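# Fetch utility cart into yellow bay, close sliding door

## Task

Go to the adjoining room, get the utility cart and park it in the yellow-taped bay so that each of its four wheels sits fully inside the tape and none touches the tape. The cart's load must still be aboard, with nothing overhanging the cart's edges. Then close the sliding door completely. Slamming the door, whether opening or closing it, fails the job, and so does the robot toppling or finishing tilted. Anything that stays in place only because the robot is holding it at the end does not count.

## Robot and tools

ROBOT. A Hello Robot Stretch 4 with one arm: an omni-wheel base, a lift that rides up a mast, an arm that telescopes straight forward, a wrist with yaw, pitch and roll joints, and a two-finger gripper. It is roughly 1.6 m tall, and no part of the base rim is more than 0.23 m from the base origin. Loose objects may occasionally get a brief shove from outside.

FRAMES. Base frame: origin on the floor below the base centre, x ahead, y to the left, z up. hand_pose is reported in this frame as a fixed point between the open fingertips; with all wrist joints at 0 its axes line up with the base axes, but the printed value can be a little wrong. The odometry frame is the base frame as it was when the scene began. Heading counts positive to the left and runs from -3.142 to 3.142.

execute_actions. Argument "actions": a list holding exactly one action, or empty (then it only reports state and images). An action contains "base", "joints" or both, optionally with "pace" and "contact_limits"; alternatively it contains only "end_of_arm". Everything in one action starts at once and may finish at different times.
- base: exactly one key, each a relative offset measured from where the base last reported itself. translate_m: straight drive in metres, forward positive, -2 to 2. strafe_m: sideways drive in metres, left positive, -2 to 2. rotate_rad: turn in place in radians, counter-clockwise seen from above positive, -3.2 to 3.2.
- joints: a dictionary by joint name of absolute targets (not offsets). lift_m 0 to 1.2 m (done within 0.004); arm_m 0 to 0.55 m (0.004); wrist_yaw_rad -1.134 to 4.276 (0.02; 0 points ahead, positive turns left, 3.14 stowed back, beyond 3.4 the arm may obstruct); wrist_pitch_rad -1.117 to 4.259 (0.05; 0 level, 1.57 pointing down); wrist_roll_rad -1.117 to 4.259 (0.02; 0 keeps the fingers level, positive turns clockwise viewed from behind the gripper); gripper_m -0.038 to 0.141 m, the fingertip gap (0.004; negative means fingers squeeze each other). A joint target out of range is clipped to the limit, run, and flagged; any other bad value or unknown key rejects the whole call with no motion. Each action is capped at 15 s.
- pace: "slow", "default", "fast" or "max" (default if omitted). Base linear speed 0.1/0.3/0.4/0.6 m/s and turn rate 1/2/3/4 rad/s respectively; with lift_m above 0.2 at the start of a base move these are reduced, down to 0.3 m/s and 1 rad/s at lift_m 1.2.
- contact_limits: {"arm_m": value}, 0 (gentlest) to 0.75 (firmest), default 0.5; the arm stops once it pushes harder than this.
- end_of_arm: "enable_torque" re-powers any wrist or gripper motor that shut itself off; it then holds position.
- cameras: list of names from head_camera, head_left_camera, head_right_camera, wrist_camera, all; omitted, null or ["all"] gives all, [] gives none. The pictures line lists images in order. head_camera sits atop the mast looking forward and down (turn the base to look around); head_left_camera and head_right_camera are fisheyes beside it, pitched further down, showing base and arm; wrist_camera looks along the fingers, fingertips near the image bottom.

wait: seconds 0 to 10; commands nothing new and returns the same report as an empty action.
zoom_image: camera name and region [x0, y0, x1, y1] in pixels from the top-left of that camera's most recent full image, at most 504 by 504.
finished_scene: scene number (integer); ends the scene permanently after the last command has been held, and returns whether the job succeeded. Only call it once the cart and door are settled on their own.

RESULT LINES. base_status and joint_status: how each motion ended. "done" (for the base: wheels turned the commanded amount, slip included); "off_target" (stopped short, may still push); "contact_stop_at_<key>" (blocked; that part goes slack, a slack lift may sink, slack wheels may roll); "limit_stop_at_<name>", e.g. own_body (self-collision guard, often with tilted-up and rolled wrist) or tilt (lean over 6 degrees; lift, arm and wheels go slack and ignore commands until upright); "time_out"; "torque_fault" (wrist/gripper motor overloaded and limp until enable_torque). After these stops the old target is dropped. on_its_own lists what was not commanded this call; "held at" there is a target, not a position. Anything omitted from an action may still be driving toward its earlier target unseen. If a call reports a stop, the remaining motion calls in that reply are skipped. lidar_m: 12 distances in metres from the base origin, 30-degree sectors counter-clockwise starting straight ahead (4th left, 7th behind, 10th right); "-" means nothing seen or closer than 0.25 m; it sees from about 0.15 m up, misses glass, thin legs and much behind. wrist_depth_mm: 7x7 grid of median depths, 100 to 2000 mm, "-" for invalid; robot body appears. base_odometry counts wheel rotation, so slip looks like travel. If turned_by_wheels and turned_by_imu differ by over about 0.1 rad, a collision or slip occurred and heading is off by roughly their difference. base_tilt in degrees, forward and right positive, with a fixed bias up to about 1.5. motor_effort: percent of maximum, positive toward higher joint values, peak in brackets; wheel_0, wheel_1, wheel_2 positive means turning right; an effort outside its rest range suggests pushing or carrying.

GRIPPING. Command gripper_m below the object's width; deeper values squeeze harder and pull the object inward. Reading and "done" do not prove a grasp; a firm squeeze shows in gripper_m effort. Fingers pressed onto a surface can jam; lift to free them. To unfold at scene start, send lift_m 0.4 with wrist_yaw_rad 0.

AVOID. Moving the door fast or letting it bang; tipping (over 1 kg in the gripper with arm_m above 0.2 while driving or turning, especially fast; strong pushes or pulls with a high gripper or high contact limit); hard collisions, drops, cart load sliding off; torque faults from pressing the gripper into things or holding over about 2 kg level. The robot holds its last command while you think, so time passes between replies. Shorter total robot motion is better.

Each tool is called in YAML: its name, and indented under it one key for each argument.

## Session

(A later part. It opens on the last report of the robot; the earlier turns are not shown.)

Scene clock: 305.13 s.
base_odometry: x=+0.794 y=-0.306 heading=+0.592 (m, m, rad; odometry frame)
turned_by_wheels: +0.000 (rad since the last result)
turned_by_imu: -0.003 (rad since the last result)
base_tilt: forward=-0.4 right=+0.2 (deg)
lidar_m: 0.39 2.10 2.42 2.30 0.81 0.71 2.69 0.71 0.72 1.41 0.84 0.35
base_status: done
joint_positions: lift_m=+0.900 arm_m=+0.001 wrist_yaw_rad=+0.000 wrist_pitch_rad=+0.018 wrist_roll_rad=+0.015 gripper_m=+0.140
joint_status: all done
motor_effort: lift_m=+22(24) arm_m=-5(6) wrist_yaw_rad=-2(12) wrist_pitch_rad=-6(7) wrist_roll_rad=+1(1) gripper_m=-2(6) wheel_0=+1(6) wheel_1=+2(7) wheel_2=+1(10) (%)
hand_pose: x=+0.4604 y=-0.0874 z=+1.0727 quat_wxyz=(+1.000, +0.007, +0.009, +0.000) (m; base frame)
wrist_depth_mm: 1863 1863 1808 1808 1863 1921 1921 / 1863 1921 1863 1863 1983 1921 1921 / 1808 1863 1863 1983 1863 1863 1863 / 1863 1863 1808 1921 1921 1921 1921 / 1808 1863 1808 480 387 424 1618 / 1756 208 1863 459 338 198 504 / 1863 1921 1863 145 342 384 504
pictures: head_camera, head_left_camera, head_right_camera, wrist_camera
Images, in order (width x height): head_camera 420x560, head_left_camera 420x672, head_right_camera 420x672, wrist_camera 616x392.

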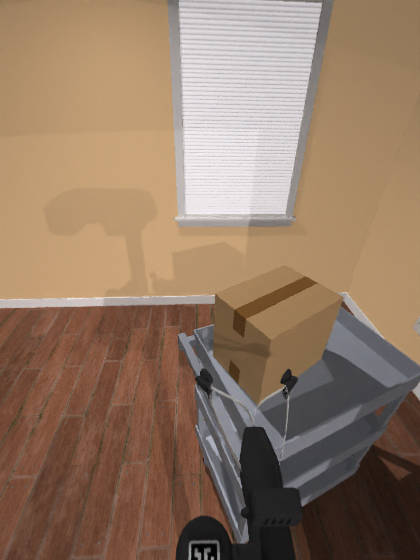

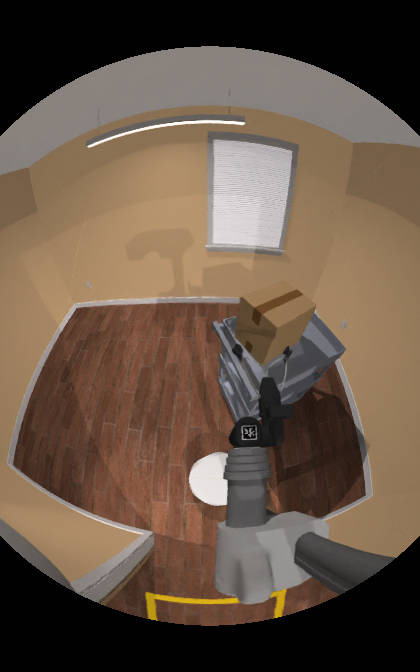

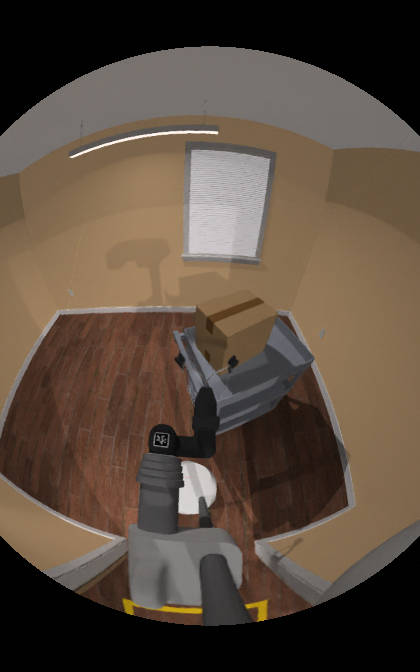

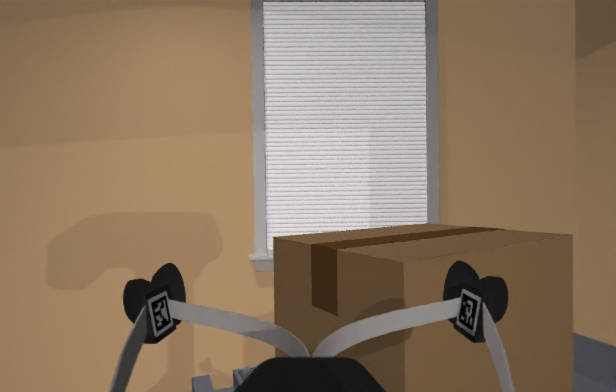

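execute_actions:
  actions:
    - {"base":{"strafe_m":0.35},"joints":{"lift_m":1.1,"wrist_pitch_rad":0.7}}
  cameras: []

execute_actions:
  actions:
    - {"base":{"rotate_rad":-0.6}}

Scene clock: 321.07 s.
base_odometry: x=+0.598 y=-0.016 heading=+0.592 (m, m, rad; odometry frame)
turned_by_wheels: +0.000 (rad since the last result)
turned_by_imu: -0.003 (rad since the last result)
base_tilt: forward=-0.4 right=+0.2 (deg)
lidar_m: 2.02 2.08 2.06 1.95 0.81 0.57 0.56 2.60 0.99 1.75 0.56 0.59
base_status: done
joint_positions: lift_m=+1.100 arm_m=+0.001 wrist_yaw_rad=+0.000 wrist_pitch_rad=+0.701 wrist_roll_rad=+0.015 gripper_m=+0.140
joint_status: all done
motor_effort: lift_m=+22(23) arm_m=-5(5) wrist_yaw_rad=-2(3) wrist_pitch_rad=-2(3) wrist_roll_rad=+0(1) gripper_m=-1(1) wheel_0=+1(7) wheel_1=+2(10) wheel_2=+0(1) (%)
hand_pose: x=+0.3923 y=-0.0874 z=+1.0917 quat_wxyz=(+0.939, +0.007, +0.344, -0.003) (m; base frame)
wrist_depth_mm: 1661 1756 1708 1756 1756 1756 1808 / 1921 1863 1983 1983 1983 - 508 / - - - - - - 517 / - - - - - 654 544 / 1808 1756 1756 1756 1708 580 554 / 1499 208 1464 1537 960 200 492 / 1397 1336 1366 145 1160 809 788
pictures: none
No camera images: the call's "cameras" was empty. Leave "cameras" out to get every camera's image.

Scene clock: 322.70 s.
base_odometry: x=+0.598 y=-0.016 heading=-0.007 (m, m, rad; odometry frame)
turned_by_wheels: -0.599 (rad since the last result)
turned_by_imu: -0.604 (rad since the last result)
base_tilt: forward=-0.4 right=+0.4 (deg)
lidar_m: 0.57 0.80 2.05 2.16 1.95 0.87 0.60 0.53 2.74 0.95 1.52 0.57
base_status: done
joint_positions: lift_m=+1.100 arm_m=+0.001 wrist_yaw_rad=+0.000 wrist_pitch_rad=+0.701 wrist_roll_rad=+0.015 gripper_m=+0.140
joint_status: not commanded
motor_effort: lift_m=+22(22) arm_m=-5(6) wrist_yaw_rad=-2(2) wrist_pitch_rad=-4(4) wrist_roll_rad=+1(2) gripper_m=+0(1) wheel_0=+1(5) wheel_1=+3(10) wheel_2=+3(6) (%)
hand_pose: x=+0.3923 y=-0.0874 z=+1.0917 quat_wxyz=(+0.939, +0.007, +0.344, -0.003) (m; base frame)
wrist_depth_mm: 1537 1756 1863 676 1921 1618 1366 / 1708 1921 591 559 1042 1661 1430 / 1808 - 661 609 917 1708 1537 / 1808 1921 707 683 768 1756 1576 / 1756 1708 991 574 691 1661 1618 / 1576 208 904 917 539 199 1499 / 1366 1308 1308 145 1308 1308 1308
pictures: head_camera, head_left_camera, head_right_camera, wrist_camera
Images, in order (width x height): head_camera 420x560, head_left_camera 420x672, head_right_camera 420x672, wrist_camera 616x392.

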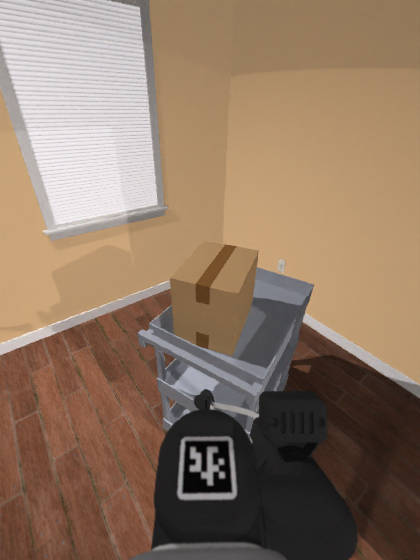

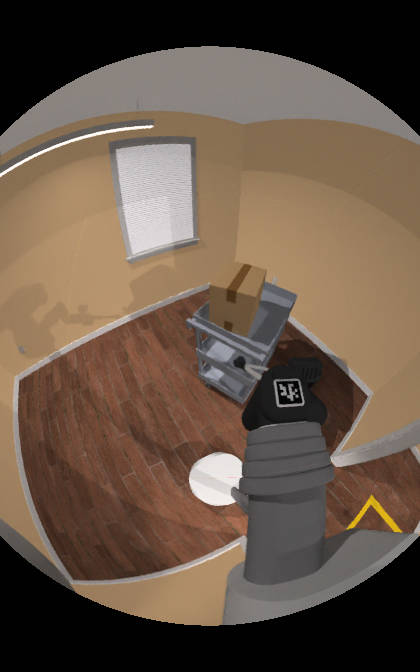

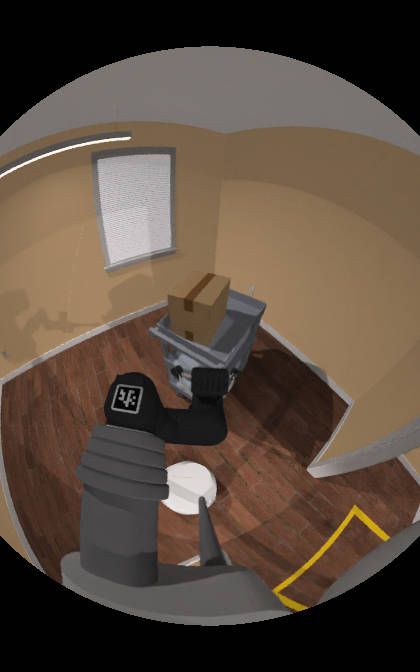

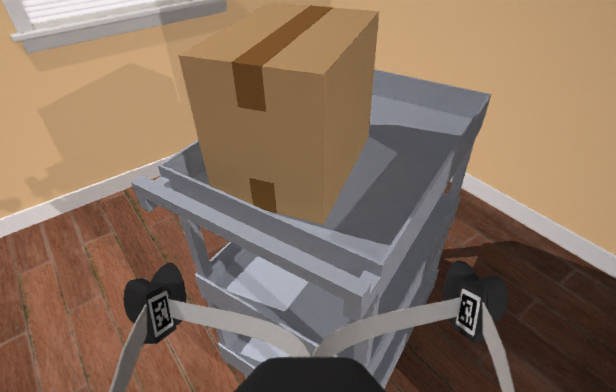

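execute_actions:
  actions:
    - {"base":{"strafe_m":0.32}}
  cameras: []

execute_actions:
  actions:
    - {"base":{"rotate_rad":-0.4},"joints":{"wrist_pitch_rad":0.9}}
  cameras: ["head_camera","wrist_camera"]

Scene clock: 338.07 s.
base_odometry: x=+0.601 y=+0.304 heading=-0.007 (m, m, rad; odometry frame)
turned_by_wheels: +0.000 (rad since the last result)
turned_by_imu: -0.003 (rad since the last result)
base_tilt: forward=-0.4 right=+0.2 (deg)
lidar_m: 0.74 1.83 1.86 1.82 1.70 1.21 0.80 0.73 0.77 1.32 2.01 0.69
base_status: done
joint_positions: lift_m=+1.100 arm_m=+0.001 wrist_yaw_rad=+0.000 wrist_pitch_rad=+0.702 wrist_roll_rad=+0.015 gripper_m=+0.140
joint_status: not commanded
motor_effort: lift_m=+21(22) arm_m=-6(5) wrist_yaw_rad=-2(2) wrist_pitch_rad=-6(4) wrist_roll_rad=+1(1) gripper_m=+0(0) wheel_0=+1(8) wheel_1=+0(11) wheel_2=+1(2) (%)
hand_pose: x=+0.3923 y=-0.0874 z=+1.0917 quat_wxyz=(+0.939, +0.007, +0.344, -0.003) (m; base frame)
wrist_depth_mm: 1397 1499 1808 - - 647 1499 / 1464 1661 1921 - 627 569 991 / 1576 1808 - - 683 615 904 / 1708 1921 - 1983 676 661 741 / 1808 1808 1756 1661 1042 580 564 / 1537 208 1430 1499 904 200 842 / 1336 1308 1366 145 1160 820 1281
pictures: none
No camera images: the call's "cameras" was empty. Leave "cameras" out to get every camera's image.

Scene clock: 339.47 s.
base_odometry: x=+0.601 y=+0.304 heading=-0.407 (m, m, rad; odometry frame)
turned_by_wheels: -0.400 (rad since the last result)
turned_by_imu: -0.402 (rad since the last result)
base_tilt: forward=-0.4 right=+0.2 (deg)
lidar_m: 0.69 0.78 1.84 1.92 1.77 1.67 1.06 0.77 0.72 2.85 1.32 0.69
base_status: done
joint_positions: lift_m=+1.100 arm_m=+0.001 wrist_yaw_rad=+0.000 wrist_pitch_rad=+0.901 wrist_roll_rad=+0.015 gripper_m=+0.140
joint_status: all done
motor_effort: lift_m=+21(21) arm_m=-5(6) wrist_yaw_rad=-3(2) wrist_pitch_rad=-4(5) wrist_roll_rad=+1(0) gripper_m=-1(2) wheel_0=+2(5) wheel_1=+2(6) wheel_2=+3(7) (%)
hand_pose: x=+0.3510 y=-0.0874 z=+1.0518 quat_wxyz=(+0.900, +0.007, +0.435, -0.003) (m; base frame)
wrist_depth_mm: 1756 - 627 661 976 1708 1537 / 1863 1921 676 715 831 1863 1756 / 1808 1808 1118 723 1118 1863 1756 / 1661 1661 1060 1008 1576 1618 1618 / 1499 1499 1336 1281 1397 1464 1499 / 1366 207 1281 1281 1281 199 1308 / 1229 1205 1229 145 1205 1229 1205
pictures: head_camera, wrist_camera
Images, in order (width x height): head_camera 420x560, wrist_camera 616x392.

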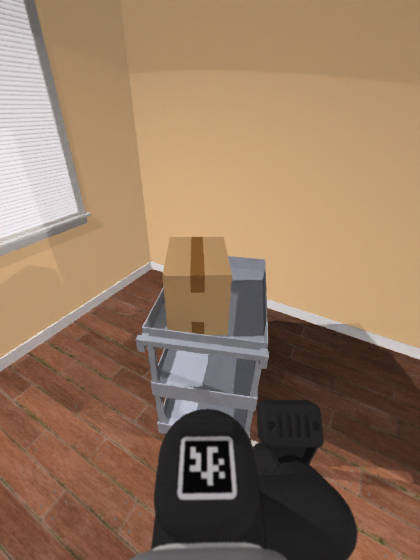

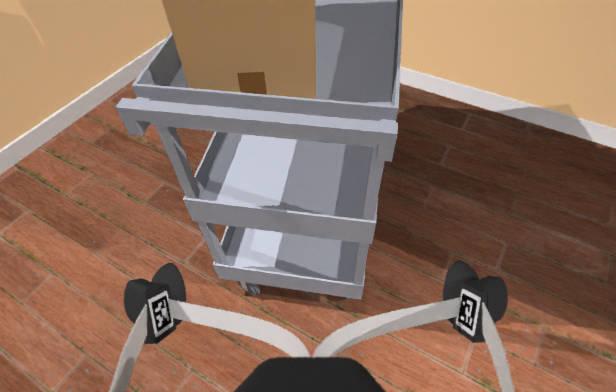

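execute_actions:
  actions:
    - {"base":{"strafe_m":0.1},"joints":{"lift_m":0.63,"wrist_pitch_rad":0,"wrist_roll_rad":1.57}}
  cameras: ["head_camera","wrist_camera"]

Scene clock: 349.57 s.
base_odometry: x=+0.640 y=+0.396 heading=-0.407 (m, m, rad; odometry frame)
turned_by_wheels: +0.000 (rad since the last result)
turned_by_imu: -0.002 (rad since the last result)
base_tilt: forward=-0.4 right=+0.2 (deg)
lidar_m: 0.70 1.81 1.74 1.85 1.70 1.65 1.18 0.85 0.79 2.93 1.41 0.72
base_status: done
joint_positions: lift_m=+0.630 arm_m=+0.001 wrist_yaw_rad=+0.000 wrist_pitch_rad=+0.003 wrist_roll_rad=+1.570 gripper_m=+0.140
joint_status: all done
motor_effort: lift_m=+13(21) arm_m=-5(5) wrist_yaw_rad=-2(2) wrist_pitch_rad=-7(13) wrist_roll_rad=+1(5) gripper_m=+1(1) wheel_0=+1(8) wheel_1=-1(13) wheel_2=+0(2) (%)
hand_pose: x=+0.4604 y=-0.0874 z=+0.8077 quat_wxyz=(+0.708, +0.707, +0.001, -0.001) (m; base frame)
wrist_depth_mm: 1756 1756 1708 1708 1808 1661 1308 / 1921 1921 1863 530 1098 699 521 / - - 1983 544 1921 788 525 / - - 640 544 - 798 544 / - - 634 559 - 732 559 / - 210 634 580 - 196 715 / - 1983 - 146 1308 603 591
pictures: head_camera, wrist_camera
Images, in order (width x height): head_camera 420x560, wrist_camera 616x392.

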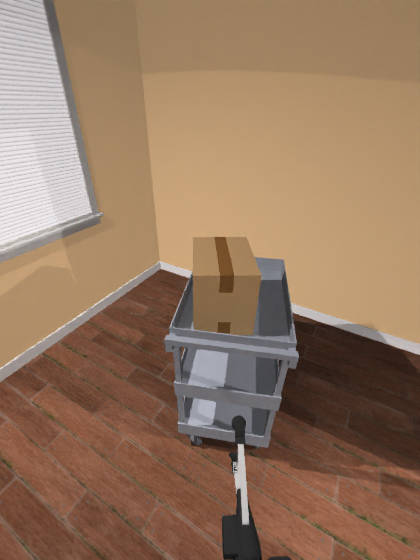

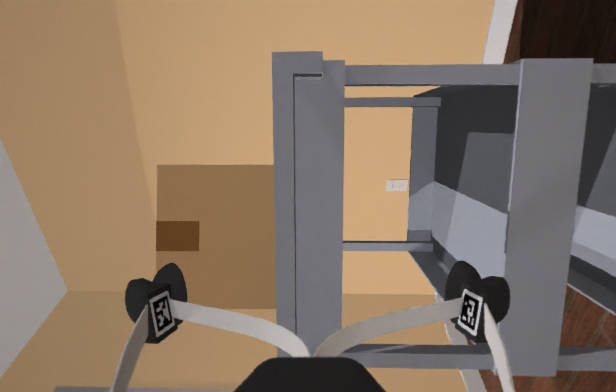

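execute_actions:
  actions:
    - {"joints":{"lift_m":0.68,"arm_m":0.27,"gripper_m":0.07}}
  cameras: ["wrist_camera"]

Scene clock: 360.03 s.
base_odometry: x=+0.640 y=+0.396 heading=-0.407 (m, m, rad; odometry frame)
turned_by_wheels: +0.000 (rad since the last result)
turned_by_imu: -0.001 (rad since the last result)
base_tilt: forward=-0.5 right=+0.3 (deg)
lidar_m: 0.70 1.78 1.75 1.84 1.72 1.64 1.15 0.83 0.82 2.90 1.41 0.73
base_status: not commanded
joint_positions: lift_m=+0.680 arm_m=+0.269 wrist_yaw_rad=+0.000 wrist_pitch_rad=+0.002 wrist_roll_rad=+1.570 gripper_m=+0.070
joint_status: all done
motor_effort: lift_m=+22(22) arm_m=+6(7) wrist_yaw_rad=-2(2) wrist_pitch_rad=-7(9) wrist_roll_rad=+0(2) gripper_m=-5(4) wheel_0=+1(1) wheel_1=-1(1) wheel_2=+0(0) (%)
hand_pose: x=+0.7283 y=-0.0874 z=+0.8572 quat_wxyz=(+0.707, +0.707, +0.001, -0.001) (m; base frame)
wrist_depth_mm: 1499 1464 1537 204 259 1464 609 / 1618 1661 1618 211 265 809 609 / 1708 1708 1708 213 270 854 609 / 1921 362 362 220 278 891 609 / - 362 359 227 285 904 609 / - 362 197 233 195 798 609 / 1921 362 355 145 301 1708 559
pictures: wrist_camera
Images, in order (width x height): wrist_camera 616x392.

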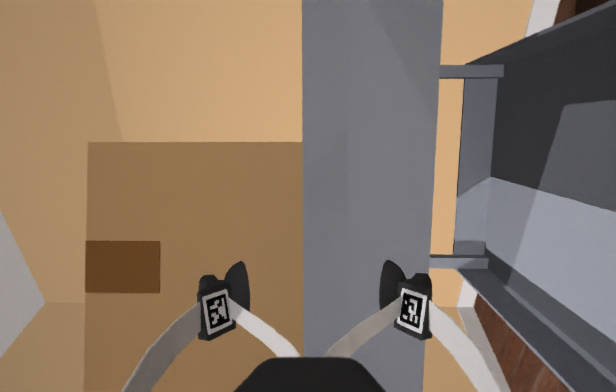

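execute_actions:
  actions:
    - {"joints":{"lift_m":0.675,"arm_m":0.32}}
  cameras: ["wrist_camera"]

execute_actions:
  actions:
    - {"joints":{"gripper_m":-0.03}}
  cameras: ["wrist_camera"]

execute_actions:
  actions:
    - {"base":{"translate_m":-0.2},"pace":"slow"}

Scene clock: 369.20 s.
base_odometry: x=+0.640 y=+0.396 heading=-0.407 (m, m, rad; odometry frame)
turned_by_wheels: +0.000 (rad since the last result)
turned_by_imu: -0.001 (rad since the last result)
base_tilt: forward=-0.4 right=+0.2 (deg)
lidar_m: 0.71 1.81 1.75 1.82 1.71 1.64 1.20 0.85 0.82 2.90 1.39 0.72
base_status: not commanded
joint_positions: lift_m=+0.675 arm_m=+0.319 wrist_yaw_rad=+0.000 wrist_pitch_rad=+0.004 wrist_roll_rad=+1.570 gripper_m=+0.070
joint_status: all done
motor_effort: lift_m=+13(23) arm_m=+7(9) wrist_yaw_rad=-1(4) wrist_pitch_rad=-9(14) wrist_roll_rad=+1(1) gripper_m=-4(4) wheel_0=+1(1) wheel_1=-1(1) wheel_2=-1(1) (%)
hand_pose: x=+0.7781 y=-0.0876 z=+0.8525 quat_wxyz=(+0.707, +0.707, +0.001, -0.001) (m; base frame)
wrist_depth_mm: 1430 1430 1464 162 216 1397 564 / 1537 1618 1537 167 221 778 591 / 1708 320 320 171 229 820 597 / 1756 319 315 176 233 842 597 / 1921 319 314 180 239 842 603 / - 315 197 185 193 1756 591 / 1808 315 312 144 252 1661 544
pictures: wrist_camera
Images, in order (width x height): wrist_camera 616x392.

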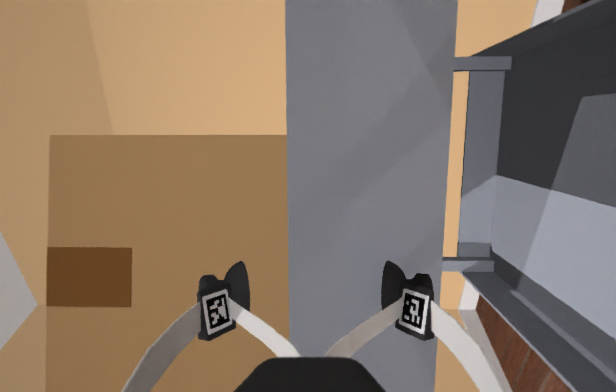

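Scene clock: 370.90 s.
base_odometry: x=+0.640 y=+0.396 heading=-0.407 (m, m, rad; odometry frame)
turned_by_wheels: +0.000 (rad since the last result)
turned_by_imu: -0.001 (rad since the last result)
base_tilt: forward=-0.4 right=+0.3 (deg)
lidar_m: 0.73 1.82 1.75 1.82 1.72 1.64 1.13 0.85 0.81 2.94 1.40 0.70
base_status: not commanded
joint_positions: lift_m=+0.675 arm_m=+0.319 wrist_yaw_rad=+0.001 wrist_pitch_rad=+0.003 wrist_roll_rad=+1.570 gripper_m=-0.029
joint_status: all done
motor_effort: lift_m=+14(14) arm_m=+4(7) wrist_yaw_rad=-4(8) wrist_pitch_rad=-9(16) wrist_roll_rad=-1(0) gripper_m=-16(18) wheel_0=+0(1) wheel_1=-1(1) wheel_2=-1(1) (%)
hand_pose: x=+0.7789 y=-0.0873 z=+0.8526 quat_wxyz=(+0.707, +0.707, +0.001, -0.001) (m; base frame)
wrist_depth_mm: 1464 1499 1430 148 204 1397 559 / 1576 1537 1537 152 210 759 603 / 1661 304 304 157 214 788 603 / 306 306 303 160 219 842 597 / 306 303 301 165 227 842 603 / 306 304 185 170 182 768 585 / 304 303 300 171 238 156 535
pictures: wrist_camera
Images, in order (width x height): wrist_camera 616x392.

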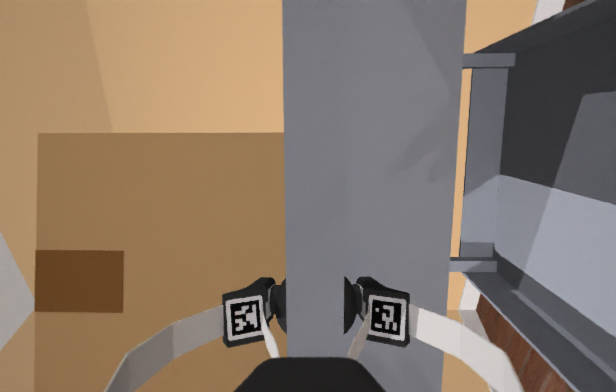

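Scene clock: 374.20 s.
base_odometry: x=+0.457 y=+0.475 heading=-0.407 (m, m, rad; odometry frame)
turned_by_wheels: +0.000 (rad since the last result)
turned_by_imu: -0.001 (rad since the last result)
base_tilt: forward=-0.5 right=+0.3 (deg)
lidar_m: 0.74 1.93 1.84 1.93 1.52 1.48 1.03 0.75 0.68 0.75 1.50 0.68
base_status: done
joint_positions: lift_m=+0.675 arm_m=+0.320 wrist_yaw_rad=+0.000 wrist_pitch_rad=+0.003 wrist_roll_rad=+1.570 gripper_m=-0.029
joint_status: not commanded
motor_effort: lift_m=+14(13) arm_m=+2(3) wrist_yaw_rad=-3(8) wrist_pitch_rad=-8(11) wrist_roll_rad=+1(0) gripper_m=-18(23) wheel_0=-3(7) wheel_1=-4(10) wheel_2=+3(10) (%)
hand_pose: x=+0.7790 y=-0.0873 z=+0.8526 quat_wxyz=(+0.707, +0.707, +0.001, -0.001) (m; base frame)
wrist_depth_mm: 1661 1618 1618 135 189 723 597 / 1756 1756 1708 140 196 759 609 / 297 293 293 146 204 778 597 / 300 297 297 152 213 831 597 / 304 301 300 160 223 788 603 / 310 304 183 169 182 1921 559 / 312 307 307 171 243 156 1308
pictures: head_camera, head_left_camera, head_right_camera, wrist_camera
Images, in order (width x height): head_camera 420x560, head_left_camera 420x672, head_right_camera 420x672, wrist_camera 616x392.

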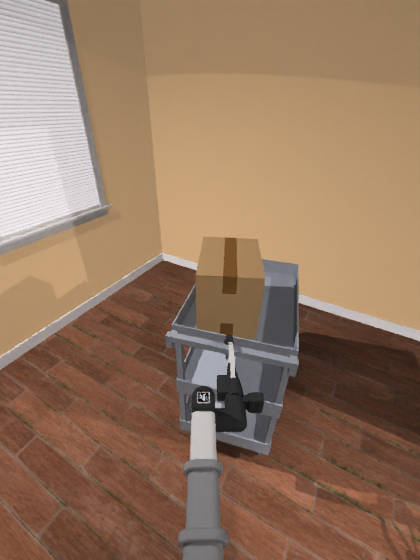

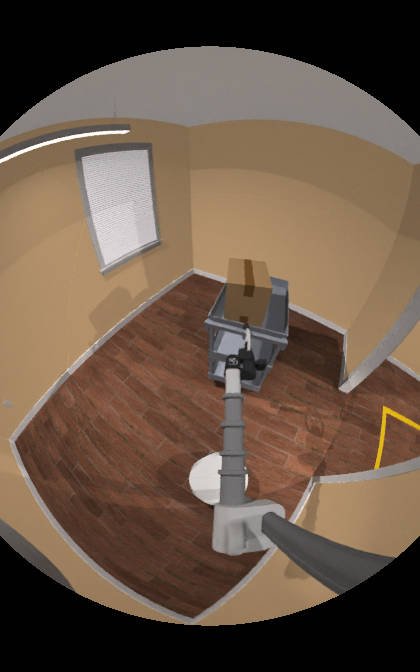

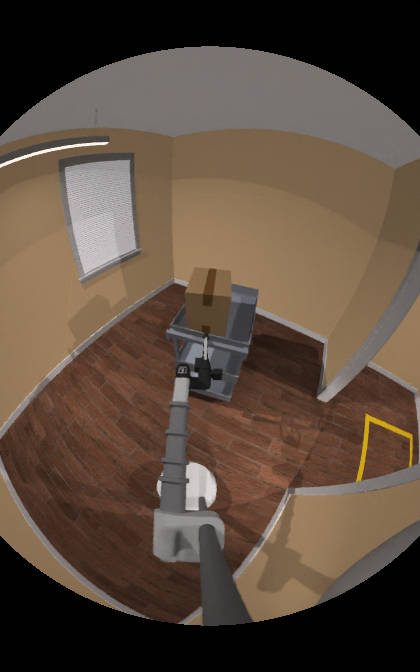

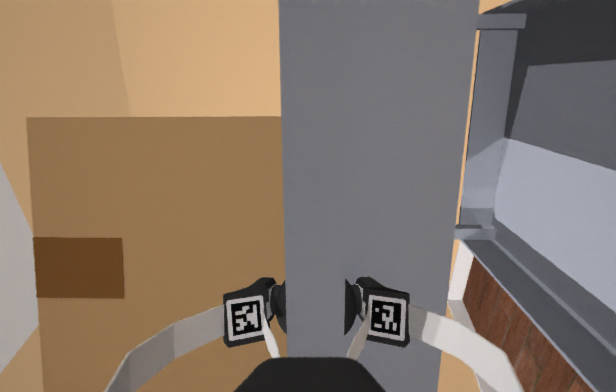

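execute_actions:
  actions:
    - {"base":{"strafe_m":-0.2},"pace":"slow"}
  cameras: []

execute_actions:
  actions:
    - {"base":{"rotate_rad":0.25},"pace":"slow"}

Scene clock: 394.40 s.
base_odometry: x=+0.378 y=+0.291 heading=-0.407 (m, m, rad; odometry frame)
turned_by_wheels: +0.000 (rad since the last result)
turned_by_imu: +0.001 (rad since the last result)
base_tilt: forward=-0.4 right=+0.1 (deg)
lidar_m: 0.68 2.09 2.02 2.14 1.67 1.56 0.78 0.54 0.54 0.56 1.32 0.74
base_status: done
joint_positions: lift_m=+0.675 arm_m=+0.320 wrist_yaw_rad=+0.003 wrist_pitch_rad=+0.004 wrist_roll_rad=+1.570 gripper_m=-0.030
joint_status: not commanded
motor_effort: lift_m=+14(14) arm_m=+2(3) wrist_yaw_rad=-11(29) wrist_pitch_rad=-14(15) wrist_roll_rad=+1(1) gripper_m=-13(17) wheel_0=+5(15) wheel_1=-1(6) wheel_2=+1(5) (%)
hand_pose: x=+0.7792 y=-0.0866 z=+0.8522 quat_wxyz=(+0.707, +0.707, +0.003, -0.001) (m; base frame)
wrist_depth_mm: 1537 1537 1537 167 226 1464 1336 / 1708 1661 1661 167 227 1576 559 / 1808 1808 1863 167 226 809 597 / 320 314 312 168 228 820 597 / 312 304 304 168 226 842 597 / 300 297 294 168 183 788 597 / 291 289 287 168 229 227 585
pictures: none
No camera images: the call's "cameras" was empty. Leave "cameras" out to get every camera's image.

Scene clock: 395.70 s.
base_odometry: x=+0.378 y=+0.291 heading=-0.158 (m, m, rad; odometry frame)
turned_by_wheels: +0.249 (rad since the last result)
turned_by_imu: +0.248 (rad since the last result)
base_tilt: forward=-0.4 right=+0.2 (deg)
lidar_m: 0.68 2.01 2.03 1.85 1.57 1.13 0.65 0.55 0.55 2.49 1.31 0.65
base_status: done
joint_positions: lift_m=+0.675 arm_m=+0.319 wrist_yaw_rad=-0.007 wrist_pitch_rad=+0.004 wrist_roll_rad=+1.570 gripper_m=-0.030
joint_status: not commanded
on_its_own: wrist_yaw_rad is at rest, and its effort (+19) is outside its rest range (-13 to +13)
motor_effort: lift_m=+14(14) arm_m=+3(3) wrist_yaw_rad=+19(54) wrist_pitch_rad=-14(15) wrist_roll_rad=+1(0) gripper_m=-15(17) wheel_0=-8(17) wheel_1=-4(9) wheel_2=-7(18) (%)
hand_pose: x=+0.7782 y=-0.0895 z=+0.8522 quat_wxyz=(+0.707, +0.707, -0.001, -0.004) (m; base frame)
wrist_depth_mm: 1708 1708 1661 107 162 163 597 / 1756 1808 488 114 173 177 603 / 278 276 276 123 186 723 597 / 291 289 289 133 200 732 591 / 307 303 300 145 217 1921 574 / 1863 319 307 160 182 1808 525 / 1808 329 330 167 262 1661 1308
pictures: head_camera, head_left_camera, head_right_camera, wrist_camera
Images, in order (width x height): head_camera 420x560, head_left_camera 420x672, head_right_camera 420x672, wrist_camera 616x392.

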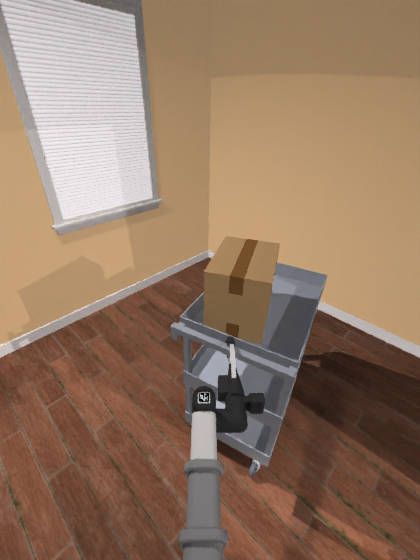

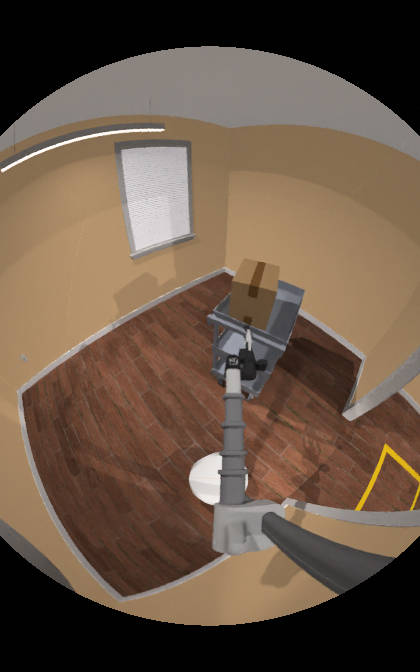

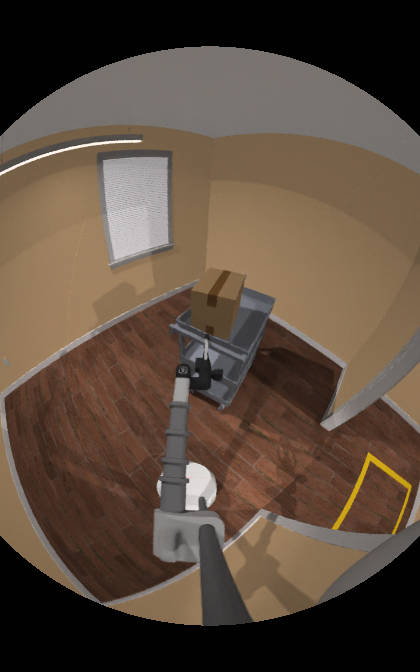

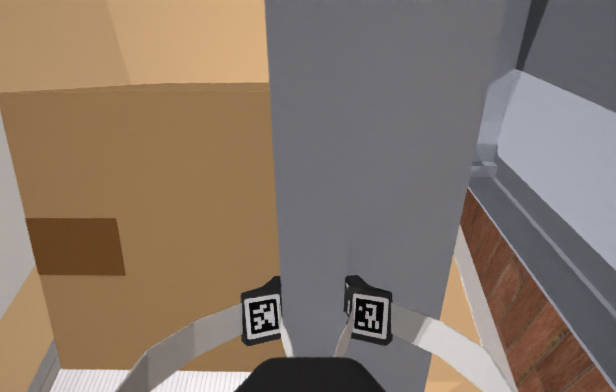

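execute_actions:
  actions:
    - {"base":{"rotate_rad":0.4},"pace":"slow"}
  cameras: ["head_camera"]

execute_actions:
  actions:
    - {"base":{"rotate_rad":0.35},"pace":"slow"}
  cameras: ["head_camera","head_right_camera"]

Scene clock: 407.73 s.
torque_fault: wrist_yaw_rad switched itself off since the last result.
base_odometry: x=+0.378 y=+0.291 heading=+0.243 (m, m, rad; odometry frame)
turned_by_wheels: +0.401 (rad since the last result)
turned_by_imu: +0.398 (rad since the last result)
base_tilt: forward=-0.4 right=+0.3 (deg)
lidar_m: 0.73 2.03 2.02 1.59 1.51 0.71 0.52 0.53 0.60 1.32 2.12 0.58
base_status: done
joint_positions: lift_m=+0.675 arm_m=+0.320 wrist_yaw_rad=-0.125 wrist_pitch_rad=+0.004 wrist_roll_rad=+1.570 gripper_m=-0.030
joint_status: not commanded
on_its_own: wrist_yaw_rad is off since a torque_fault, until you send "end_of_arm": "enable_torque" (your +0.000 is given up)
motor_effort: lift_m=+14(14) arm_m=+2(4) wrist_yaw_rad=-2(98) wrist_pitch_rad=-11(13) wrist_roll_rad=+0(5) gripper_m=-14(25) wheel_0=+5(22) wheel_1=+1(11) wheel_2=+2(17) (%)
hand_pose: x=+0.7659 y=-0.1228 z=+0.8524 quat_wxyz=(+0.706, +0.706, -0.043, -0.046) (m; base frame)
wrist_depth_mm: 193 - - - - - - / 207 209 - - - 109 113 / 237 235 - - - 125 521 / 273 273 - - 158 154 504 / 1708 322 325 - 201 1618 1430 / 1661 1661 1576 - 179 1618 1229 / 1537 1499 1499 107 1537 1430 1397
pictures: head_camera
Images, in order (width x height): head_camera 420x560.

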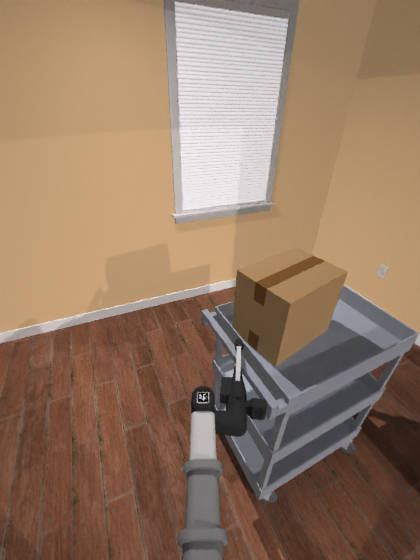

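Scene clock: 409.20 s.
base_odometry: x=+0.377 y=+0.291 heading=+0.592 (m, m, rad; odometry frame)
turned_by_wheels: +0.350 (rad since the last result)
turned_by_imu: +0.350 (rad since the last result)
base_tilt: forward=-0.4 right=+0.2 (deg)
lidar_m: 0.75 2.10 1.68 1.56 0.80 0.57 0.53 0.56 1.31 1.88 0.62 0.46
base_status: done
joint_positions: lift_m=+0.675 arm_m=+0.320 wrist_yaw_rad=-0.587 wrist_pitch_rad=+0.004 wrist_roll_rad=+1.570 gripper_m=-0.030
joint_status: not commanded
on_its_own: wrist_yaw_rad is off since a torque_fault, until you send "end_of_arm": "enable_torque" (your +0.000 is given up)
motor_effort: lift_m=+14(14) arm_m=+3(3) wrist_yaw_rad=-2(2) wrist_pitch_rad=-12(12) wrist_roll_rad=+0(1) gripper_m=-16(19) wheel_0=-1(20) wheel_1=-1(11) wheel_2=-3(12) (%)
hand_pose: x=+0.6821 y=-0.2326 z=+0.8522 quat_wxyz=(+0.677, +0.677, -0.203, -0.206) (m; base frame)
wrist_depth_mm: 236 234 232 - 113 113 325 / 221 220 220 - 128 127 549 / 244 243 242 - 146 145 580 / 274 272 271 - 171 177 535 / 329 309 307 - 207 1756 1336 / 1708 1618 334 121 184 1661 1366 / 1537 1499 1537 143 349 364 377
pictures: head_camera, head_right_camera
Images, in order (width x height): head_camera 420x560, head_right_camera 420x672.

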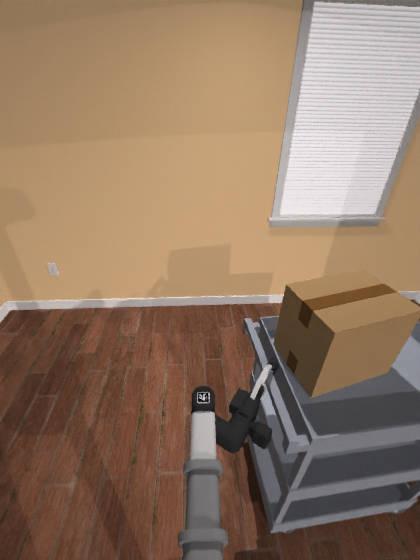

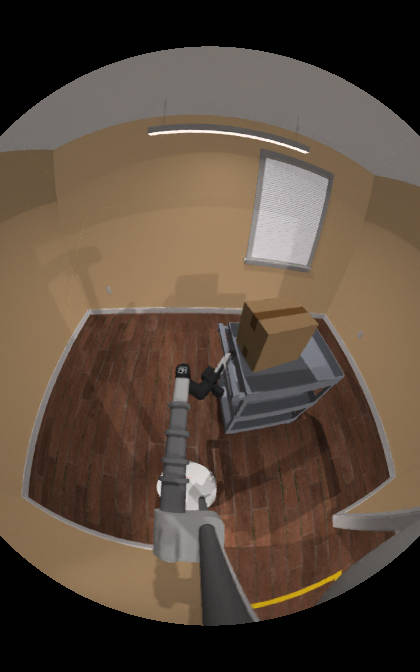

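execute_actions:
  actions:
    - {"joints":{"arm_m":0.1},"pace":"slow"}
  cameras: ["head_right_camera"]

execute_actions:
  actions:
    - {"base":{"rotate_rad":-0.4},"pace":"slow"}
  cameras: ["head_right_camera"]

Scene clock: 443.37 s.
base_odometry: x=+0.378 y=+0.291 heading=+0.592 (m, m, rad; odometry frame)
turned_by_wheels: +0.000 (rad since the last result)
turned_by_imu: -0.002 (rad since the last result)
base_tilt: forward=-0.4 right=+0.2 (deg)
lidar_m: 0.56 2.07 1.68 1.58 0.84 0.58 0.53 0.55 1.34 1.90 0.46 0.36
base_status: not commanded
joint_positions: lift_m=+0.675 arm_m=+0.101 wrist_yaw_rad=-0.261 wrist_pitch_rad=+0.005 wrist_roll_rad=+1.570 gripper_m=-0.030
joint_status: all done
on_its_own: wrist_yaw_rad is off since a torque_fault, until you send "end_of_arm": "enable_torque" (your +0.000 is given up)
motor_effort: lift_m=+14(14) arm_m=-7(8) wrist_yaw_rad=-2(2) wrist_pitch_rad=-16(15) wrist_roll_rad=+0(1) gripper_m=-15(15) wheel_0=-3(3) wheel_1=-1(1) wheel_2=-2(3) (%)
hand_pose: x=+0.5283 y=-0.1590 z=+0.8521 quat_wxyz=(+0.701, +0.701, -0.090, -0.094) (m; base frame)
wrist_depth_mm: 222 219 217 - - 107 110 / 218 216 216 - 122 121 525 / 242 241 240 - 141 141 559 / 272 272 271 - 168 173 525 / 1808 315 310 - 206 1756 1366 / 1756 1661 342 112 180 1661 1308 / 1708 1708 1618 136 377 368 1255
pictures: head_right_camera
Images, in order (width x height): head_right_camera 420x672.

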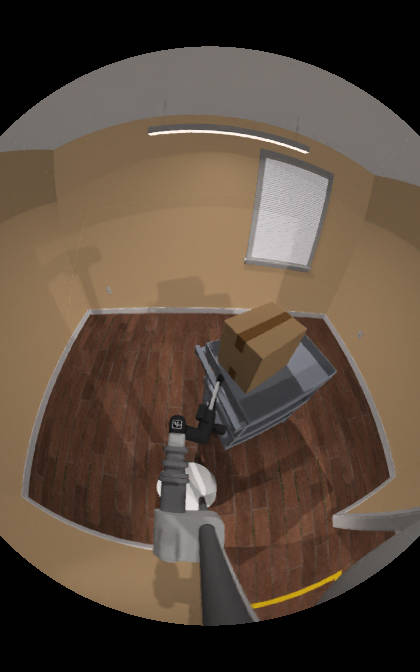

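Scene clock: 444.90 s.
base_odometry: x=+0.377 y=+0.291 heading=+0.193 (m, m, rad; odometry frame)
turned_by_wheels: -0.399 (rad since the last result)
turned_by_imu: -0.401 (rad since the last result)
base_tilt: forward=-0.4 right=+0.2 (deg)
lidar_m: 0.47 2.02 2.10 1.61 1.57 0.73 0.57 0.53 0.58 1.31 2.12 0.41
base_status: done
joint_positions: lift_m=+0.675 arm_m=+0.101 wrist_yaw_rad=+0.243 wrist_pitch_rad=+0.005 wrist_roll_rad=+1.570 gripper_m=-0.030
joint_status: not commanded
on_its_own: wrist_yaw_rad is off since a torque_fault, until you send "end_of_arm": "enable_torque" (your +0.000 is given up)
motor_effort: lift_m=+14(14) arm_m=-3(7) wrist_yaw_rad=-3(2) wrist_pitch_rad=-14(15) wrist_roll_rad=+0(0) gripper_m=-15(17) wheel_0=+4(16) wheel_1=+4(7) wheel_2=+0(8) (%)
hand_pose: x=+0.5726 y=-0.0155 z=+0.8522 quat_wxyz=(+0.702, +0.701, +0.087, +0.084) (m; base frame)
wrist_depth_mm: 202 197 - - - - - / 208 208 - - - 108 113 / 236 235 - - - 128 530 / 272 271 278 - 159 156 508 / 1756 319 317 - 199 1708 1336 / 1756 1756 355 - 180 1756 1229 / 1756 1708 1618 111 1618 379 1336
pictures: head_right_camera
Images, in order (width x height): head_right_camera 420x672.

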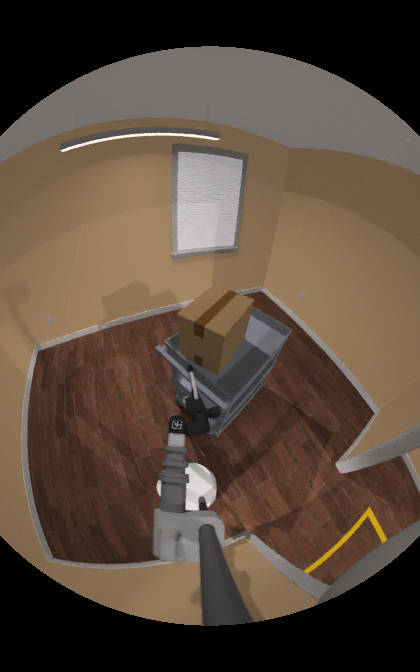

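execute_actions:
  actions:
    - {"base":{"strafe_m":-0.4},"pace":"slow"}
  cameras: ["head_right_camera"]

Scene clock: 455.47 s.
base_odometry: x=+0.454 y=-0.101 heading=+0.193 (m, m, rad; odometry frame)
turned_by_wheels: +0.000 (rad since the last result)
turned_by_imu: +0.000 (rad since the last result)
base_tilt: forward=-0.4 right=+0.2 (deg)
lidar_m: 0.48 0.53 2.33 1.96 1.18 0.50 0.37 2.52 2.40 0.91 1.76 1.91
base_status: done
joint_positions: lift_m=+0.675 arm_m=+0.101 wrist_yaw_rad=+0.748 wrist_pitch_rad=+0.005 wrist_roll_rad=+1.570 gripper_m=-0.030
joint_status: not commanded
on_its_own: wrist_yaw_rad is off since a torque_fault, until you send "end_of_arm": "enable_torque" (your +0.000 is given up)
motor_effort: lift_m=+15(14) arm_m=-3(3) wrist_yaw_rad=-2(2) wrist_pitch_rad=-12(15) wrist_roll_rad=+0(0) gripper_m=-18(20) wheel_0=+2(12) wheel_1=-4(7) wheel_2=+1(1) (%)
hand_pose: x=+0.5425 y=+0.1321 z=+0.8522 quat_wxyz=(+0.659, +0.657, +0.260, +0.257) (m; base frame)
wrist_depth_mm: 207 206 - - - - - / 210 210 - - - 111 118 / 237 236 - - - 131 535 / 271 272 271 - 158 158 521 / 1618 319 319 - 201 1756 1397 / - - 351 - 179 1756 1229 / - - - 118 - 377 1366
pictures: head_right_camera
Images, in order (width x height): head_right_camera 420x672.

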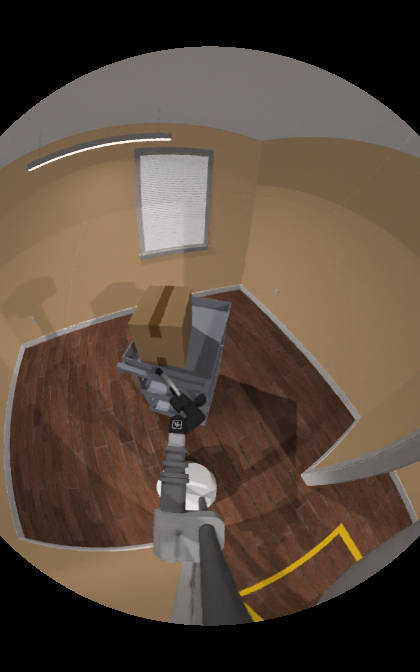

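execute_actions:
  actions:
    - {"base":{"rotate_rad":0.4},"pace":"slow"}
  cameras: []

execute_actions:
  actions:
    - {"base":{"strafe_m":-0.25},"pace":"slow"}
  cameras: ["head_right_camera"]

execute_actions:
  actions:
    - {"base":{"translate_m":-0.4},"pace":"slow"}
  cameras: ["head_right_camera"]

Scene clock: 464.33 s.
base_odometry: x=+0.454 y=-0.101 heading=+0.592 (m, m, rad; odometry frame)
turned_by_wheels: +0.399 (rad since the last result)
turned_by_imu: +0.399 (rad since the last result)
base_tilt: forward=-0.4 right=+0.2 (deg)
lidar_m: 0.53 2.27 2.05 1.87 0.57 0.39 0.41 2.62 0.93 1.33 1.83 0.43
base_status: done
joint_positions: lift_m=+0.675 arm_m=+0.101 wrist_yaw_rad=+0.164 wrist_pitch_rad=+0.005 wrist_roll_rad=+1.570 gripper_m=-0.030
joint_status: not commanded
on_its_own: wrist_yaw_rad is off since a torque_fault, until you send "end_of_arm": "enable_torque" (your +0.000 is given up)
motor_effort: lift_m=+14(14) arm_m=-3(3) wrist_yaw_rad=-2(2) wrist_pitch_rad=-14(11) wrist_roll_rad=+1(0) gripper_m=-15(18) wheel_0=-3(9) wheel_1=-4(7) wheel_2=-1(11) (%)
hand_pose: x=+0.5703 y=-0.0391 z=+0.8522 quat_wxyz=(+0.705, +0.704, +0.060, +0.056) (m; base frame)
wrist_depth_mm: 236 233 232 - 112 112 117 / 220 218 218 - 126 126 544 / 244 241 242 - 145 145 574 / 273 273 270 - 170 175 539 / 327 309 309 - 206 1756 1336 / - 1921 332 118 181 1983 1366 / - - - 141 355 368 377
pictures: none
No camera images: the call's "cameras" was empty. Leave "cameras" out to get every camera's image.

Scene clock: 467.97 s.
base_odometry: x=+0.594 y=-0.308 heading=+0.592 (m, m, rad; odometry frame)
turned_by_wheels: +0.000 (rad since the last result)
turned_by_imu: +0.001 (rad since the last result)
base_tilt: forward=-0.4 right=+0.3 (deg)
lidar_m: 0.45 0.54 2.32 1.79 0.55 0.50 2.52 2.30 0.71 1.31 1.57 0.46
base_status: done
joint_positions: lift_m=+0.675 arm_m=+0.101 wrist_yaw_rad=+0.537 wrist_pitch_rad=+0.004 wrist_roll_rad=+1.570 gripper_m=-0.030
joint_status: not commanded
on_its_own: wrist_yaw_rad is off since a torque_fault, until you send "end_of_arm": "enable_torque" (your +0.000 is given up)
motor_effort: lift_m=+14(14) arm_m=-3(3) wrist_yaw_rad=-2(2) wrist_pitch_rad=-14(14) wrist_roll_rad=+0(0) gripper_m=-15(18) wheel_0=+3(12) wheel_1=-1(8) wheel_2=+0(1) (%)
hand_pose: x=+0.5640 y=+0.0726 z=+0.8522 quat_wxyz=(+0.682, +0.681, +0.189, +0.186) (m; base frame)
wrist_depth_mm: 200 193 - - - - - / 207 207 - - - 107 113 / 236 234 - - - 126 530 / 272 272 - - 159 154 508 / 1808 324 317 - 201 1756 1366 / - - 355 - 178 1756 1281 / - - - 107 - 394 1308
pictures: head_right_camera
Images, in order (width x height): head_right_camera 420x672.

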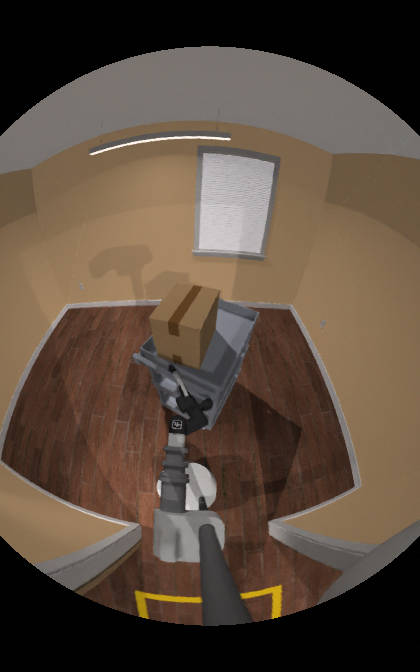

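Scene clock: 473.27 s.
base_odometry: x=+0.262 y=-0.531 heading=+0.592 (m, m, rad; odometry frame)
turned_by_wheels: +0.000 (rad since the last result)
turned_by_imu: -0.001 (rad since the last result)
base_tilt: forward=-0.4 right=+0.2 (deg)
lidar_m: 0.46 2.69 2.27 0.30 0.30 2.24 2.09 2.18 1.62 0.57 1.57 0.53
base_status: done
joint_positions: lift_m=+0.675 arm_m=+0.101 wrist_yaw_rad=-0.091 wrist_pitch_rad=+0.005 wrist_roll_rad=+1.570 gripper_m=-0.029
joint_status: not commanded
on_its_own: wrist_yaw_rad is off since a torque_fault, until you send "end_of_arm": "enable_torque" (your +0.000 is given up)
motor_effort: lift_m=+14(14) arm_m=-3(3) wrist_yaw_rad=-2(2) wrist_pitch_rad=-17(16) wrist_roll_rad=+0(0) gripper_m=-19(20) wheel_0=-4(7) wheel_1=-4(12) wheel_2=+4(9) (%)
hand_pose: x=+0.5507 y=-0.1134 z=+0.8521 quat_wxyz=(+0.707, +0.706, -0.031, -0.034) (m; base frame)
wrist_depth_mm: - - - 193 254 1921 1336 / - - - 189 249 1983 891 / - - - 184 244 842 585 / - 324 322 180 239 842 603 / 314 307 306 176 233 831 591 / 296 293 289 172 182 798 597 / 279 277 276 168 223 221 603
pictures: head_right_camera
Images, in order (width x height): head_right_camera 420x672.

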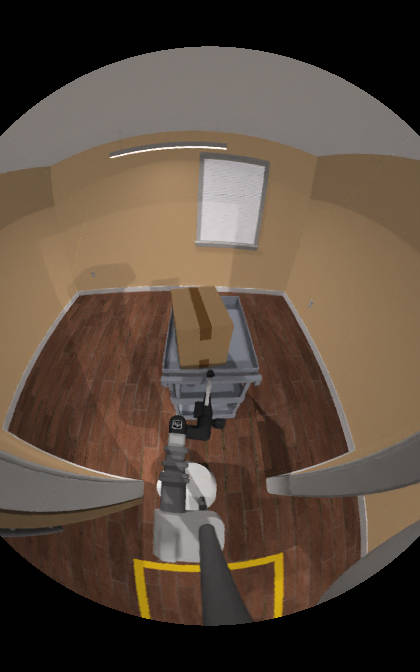

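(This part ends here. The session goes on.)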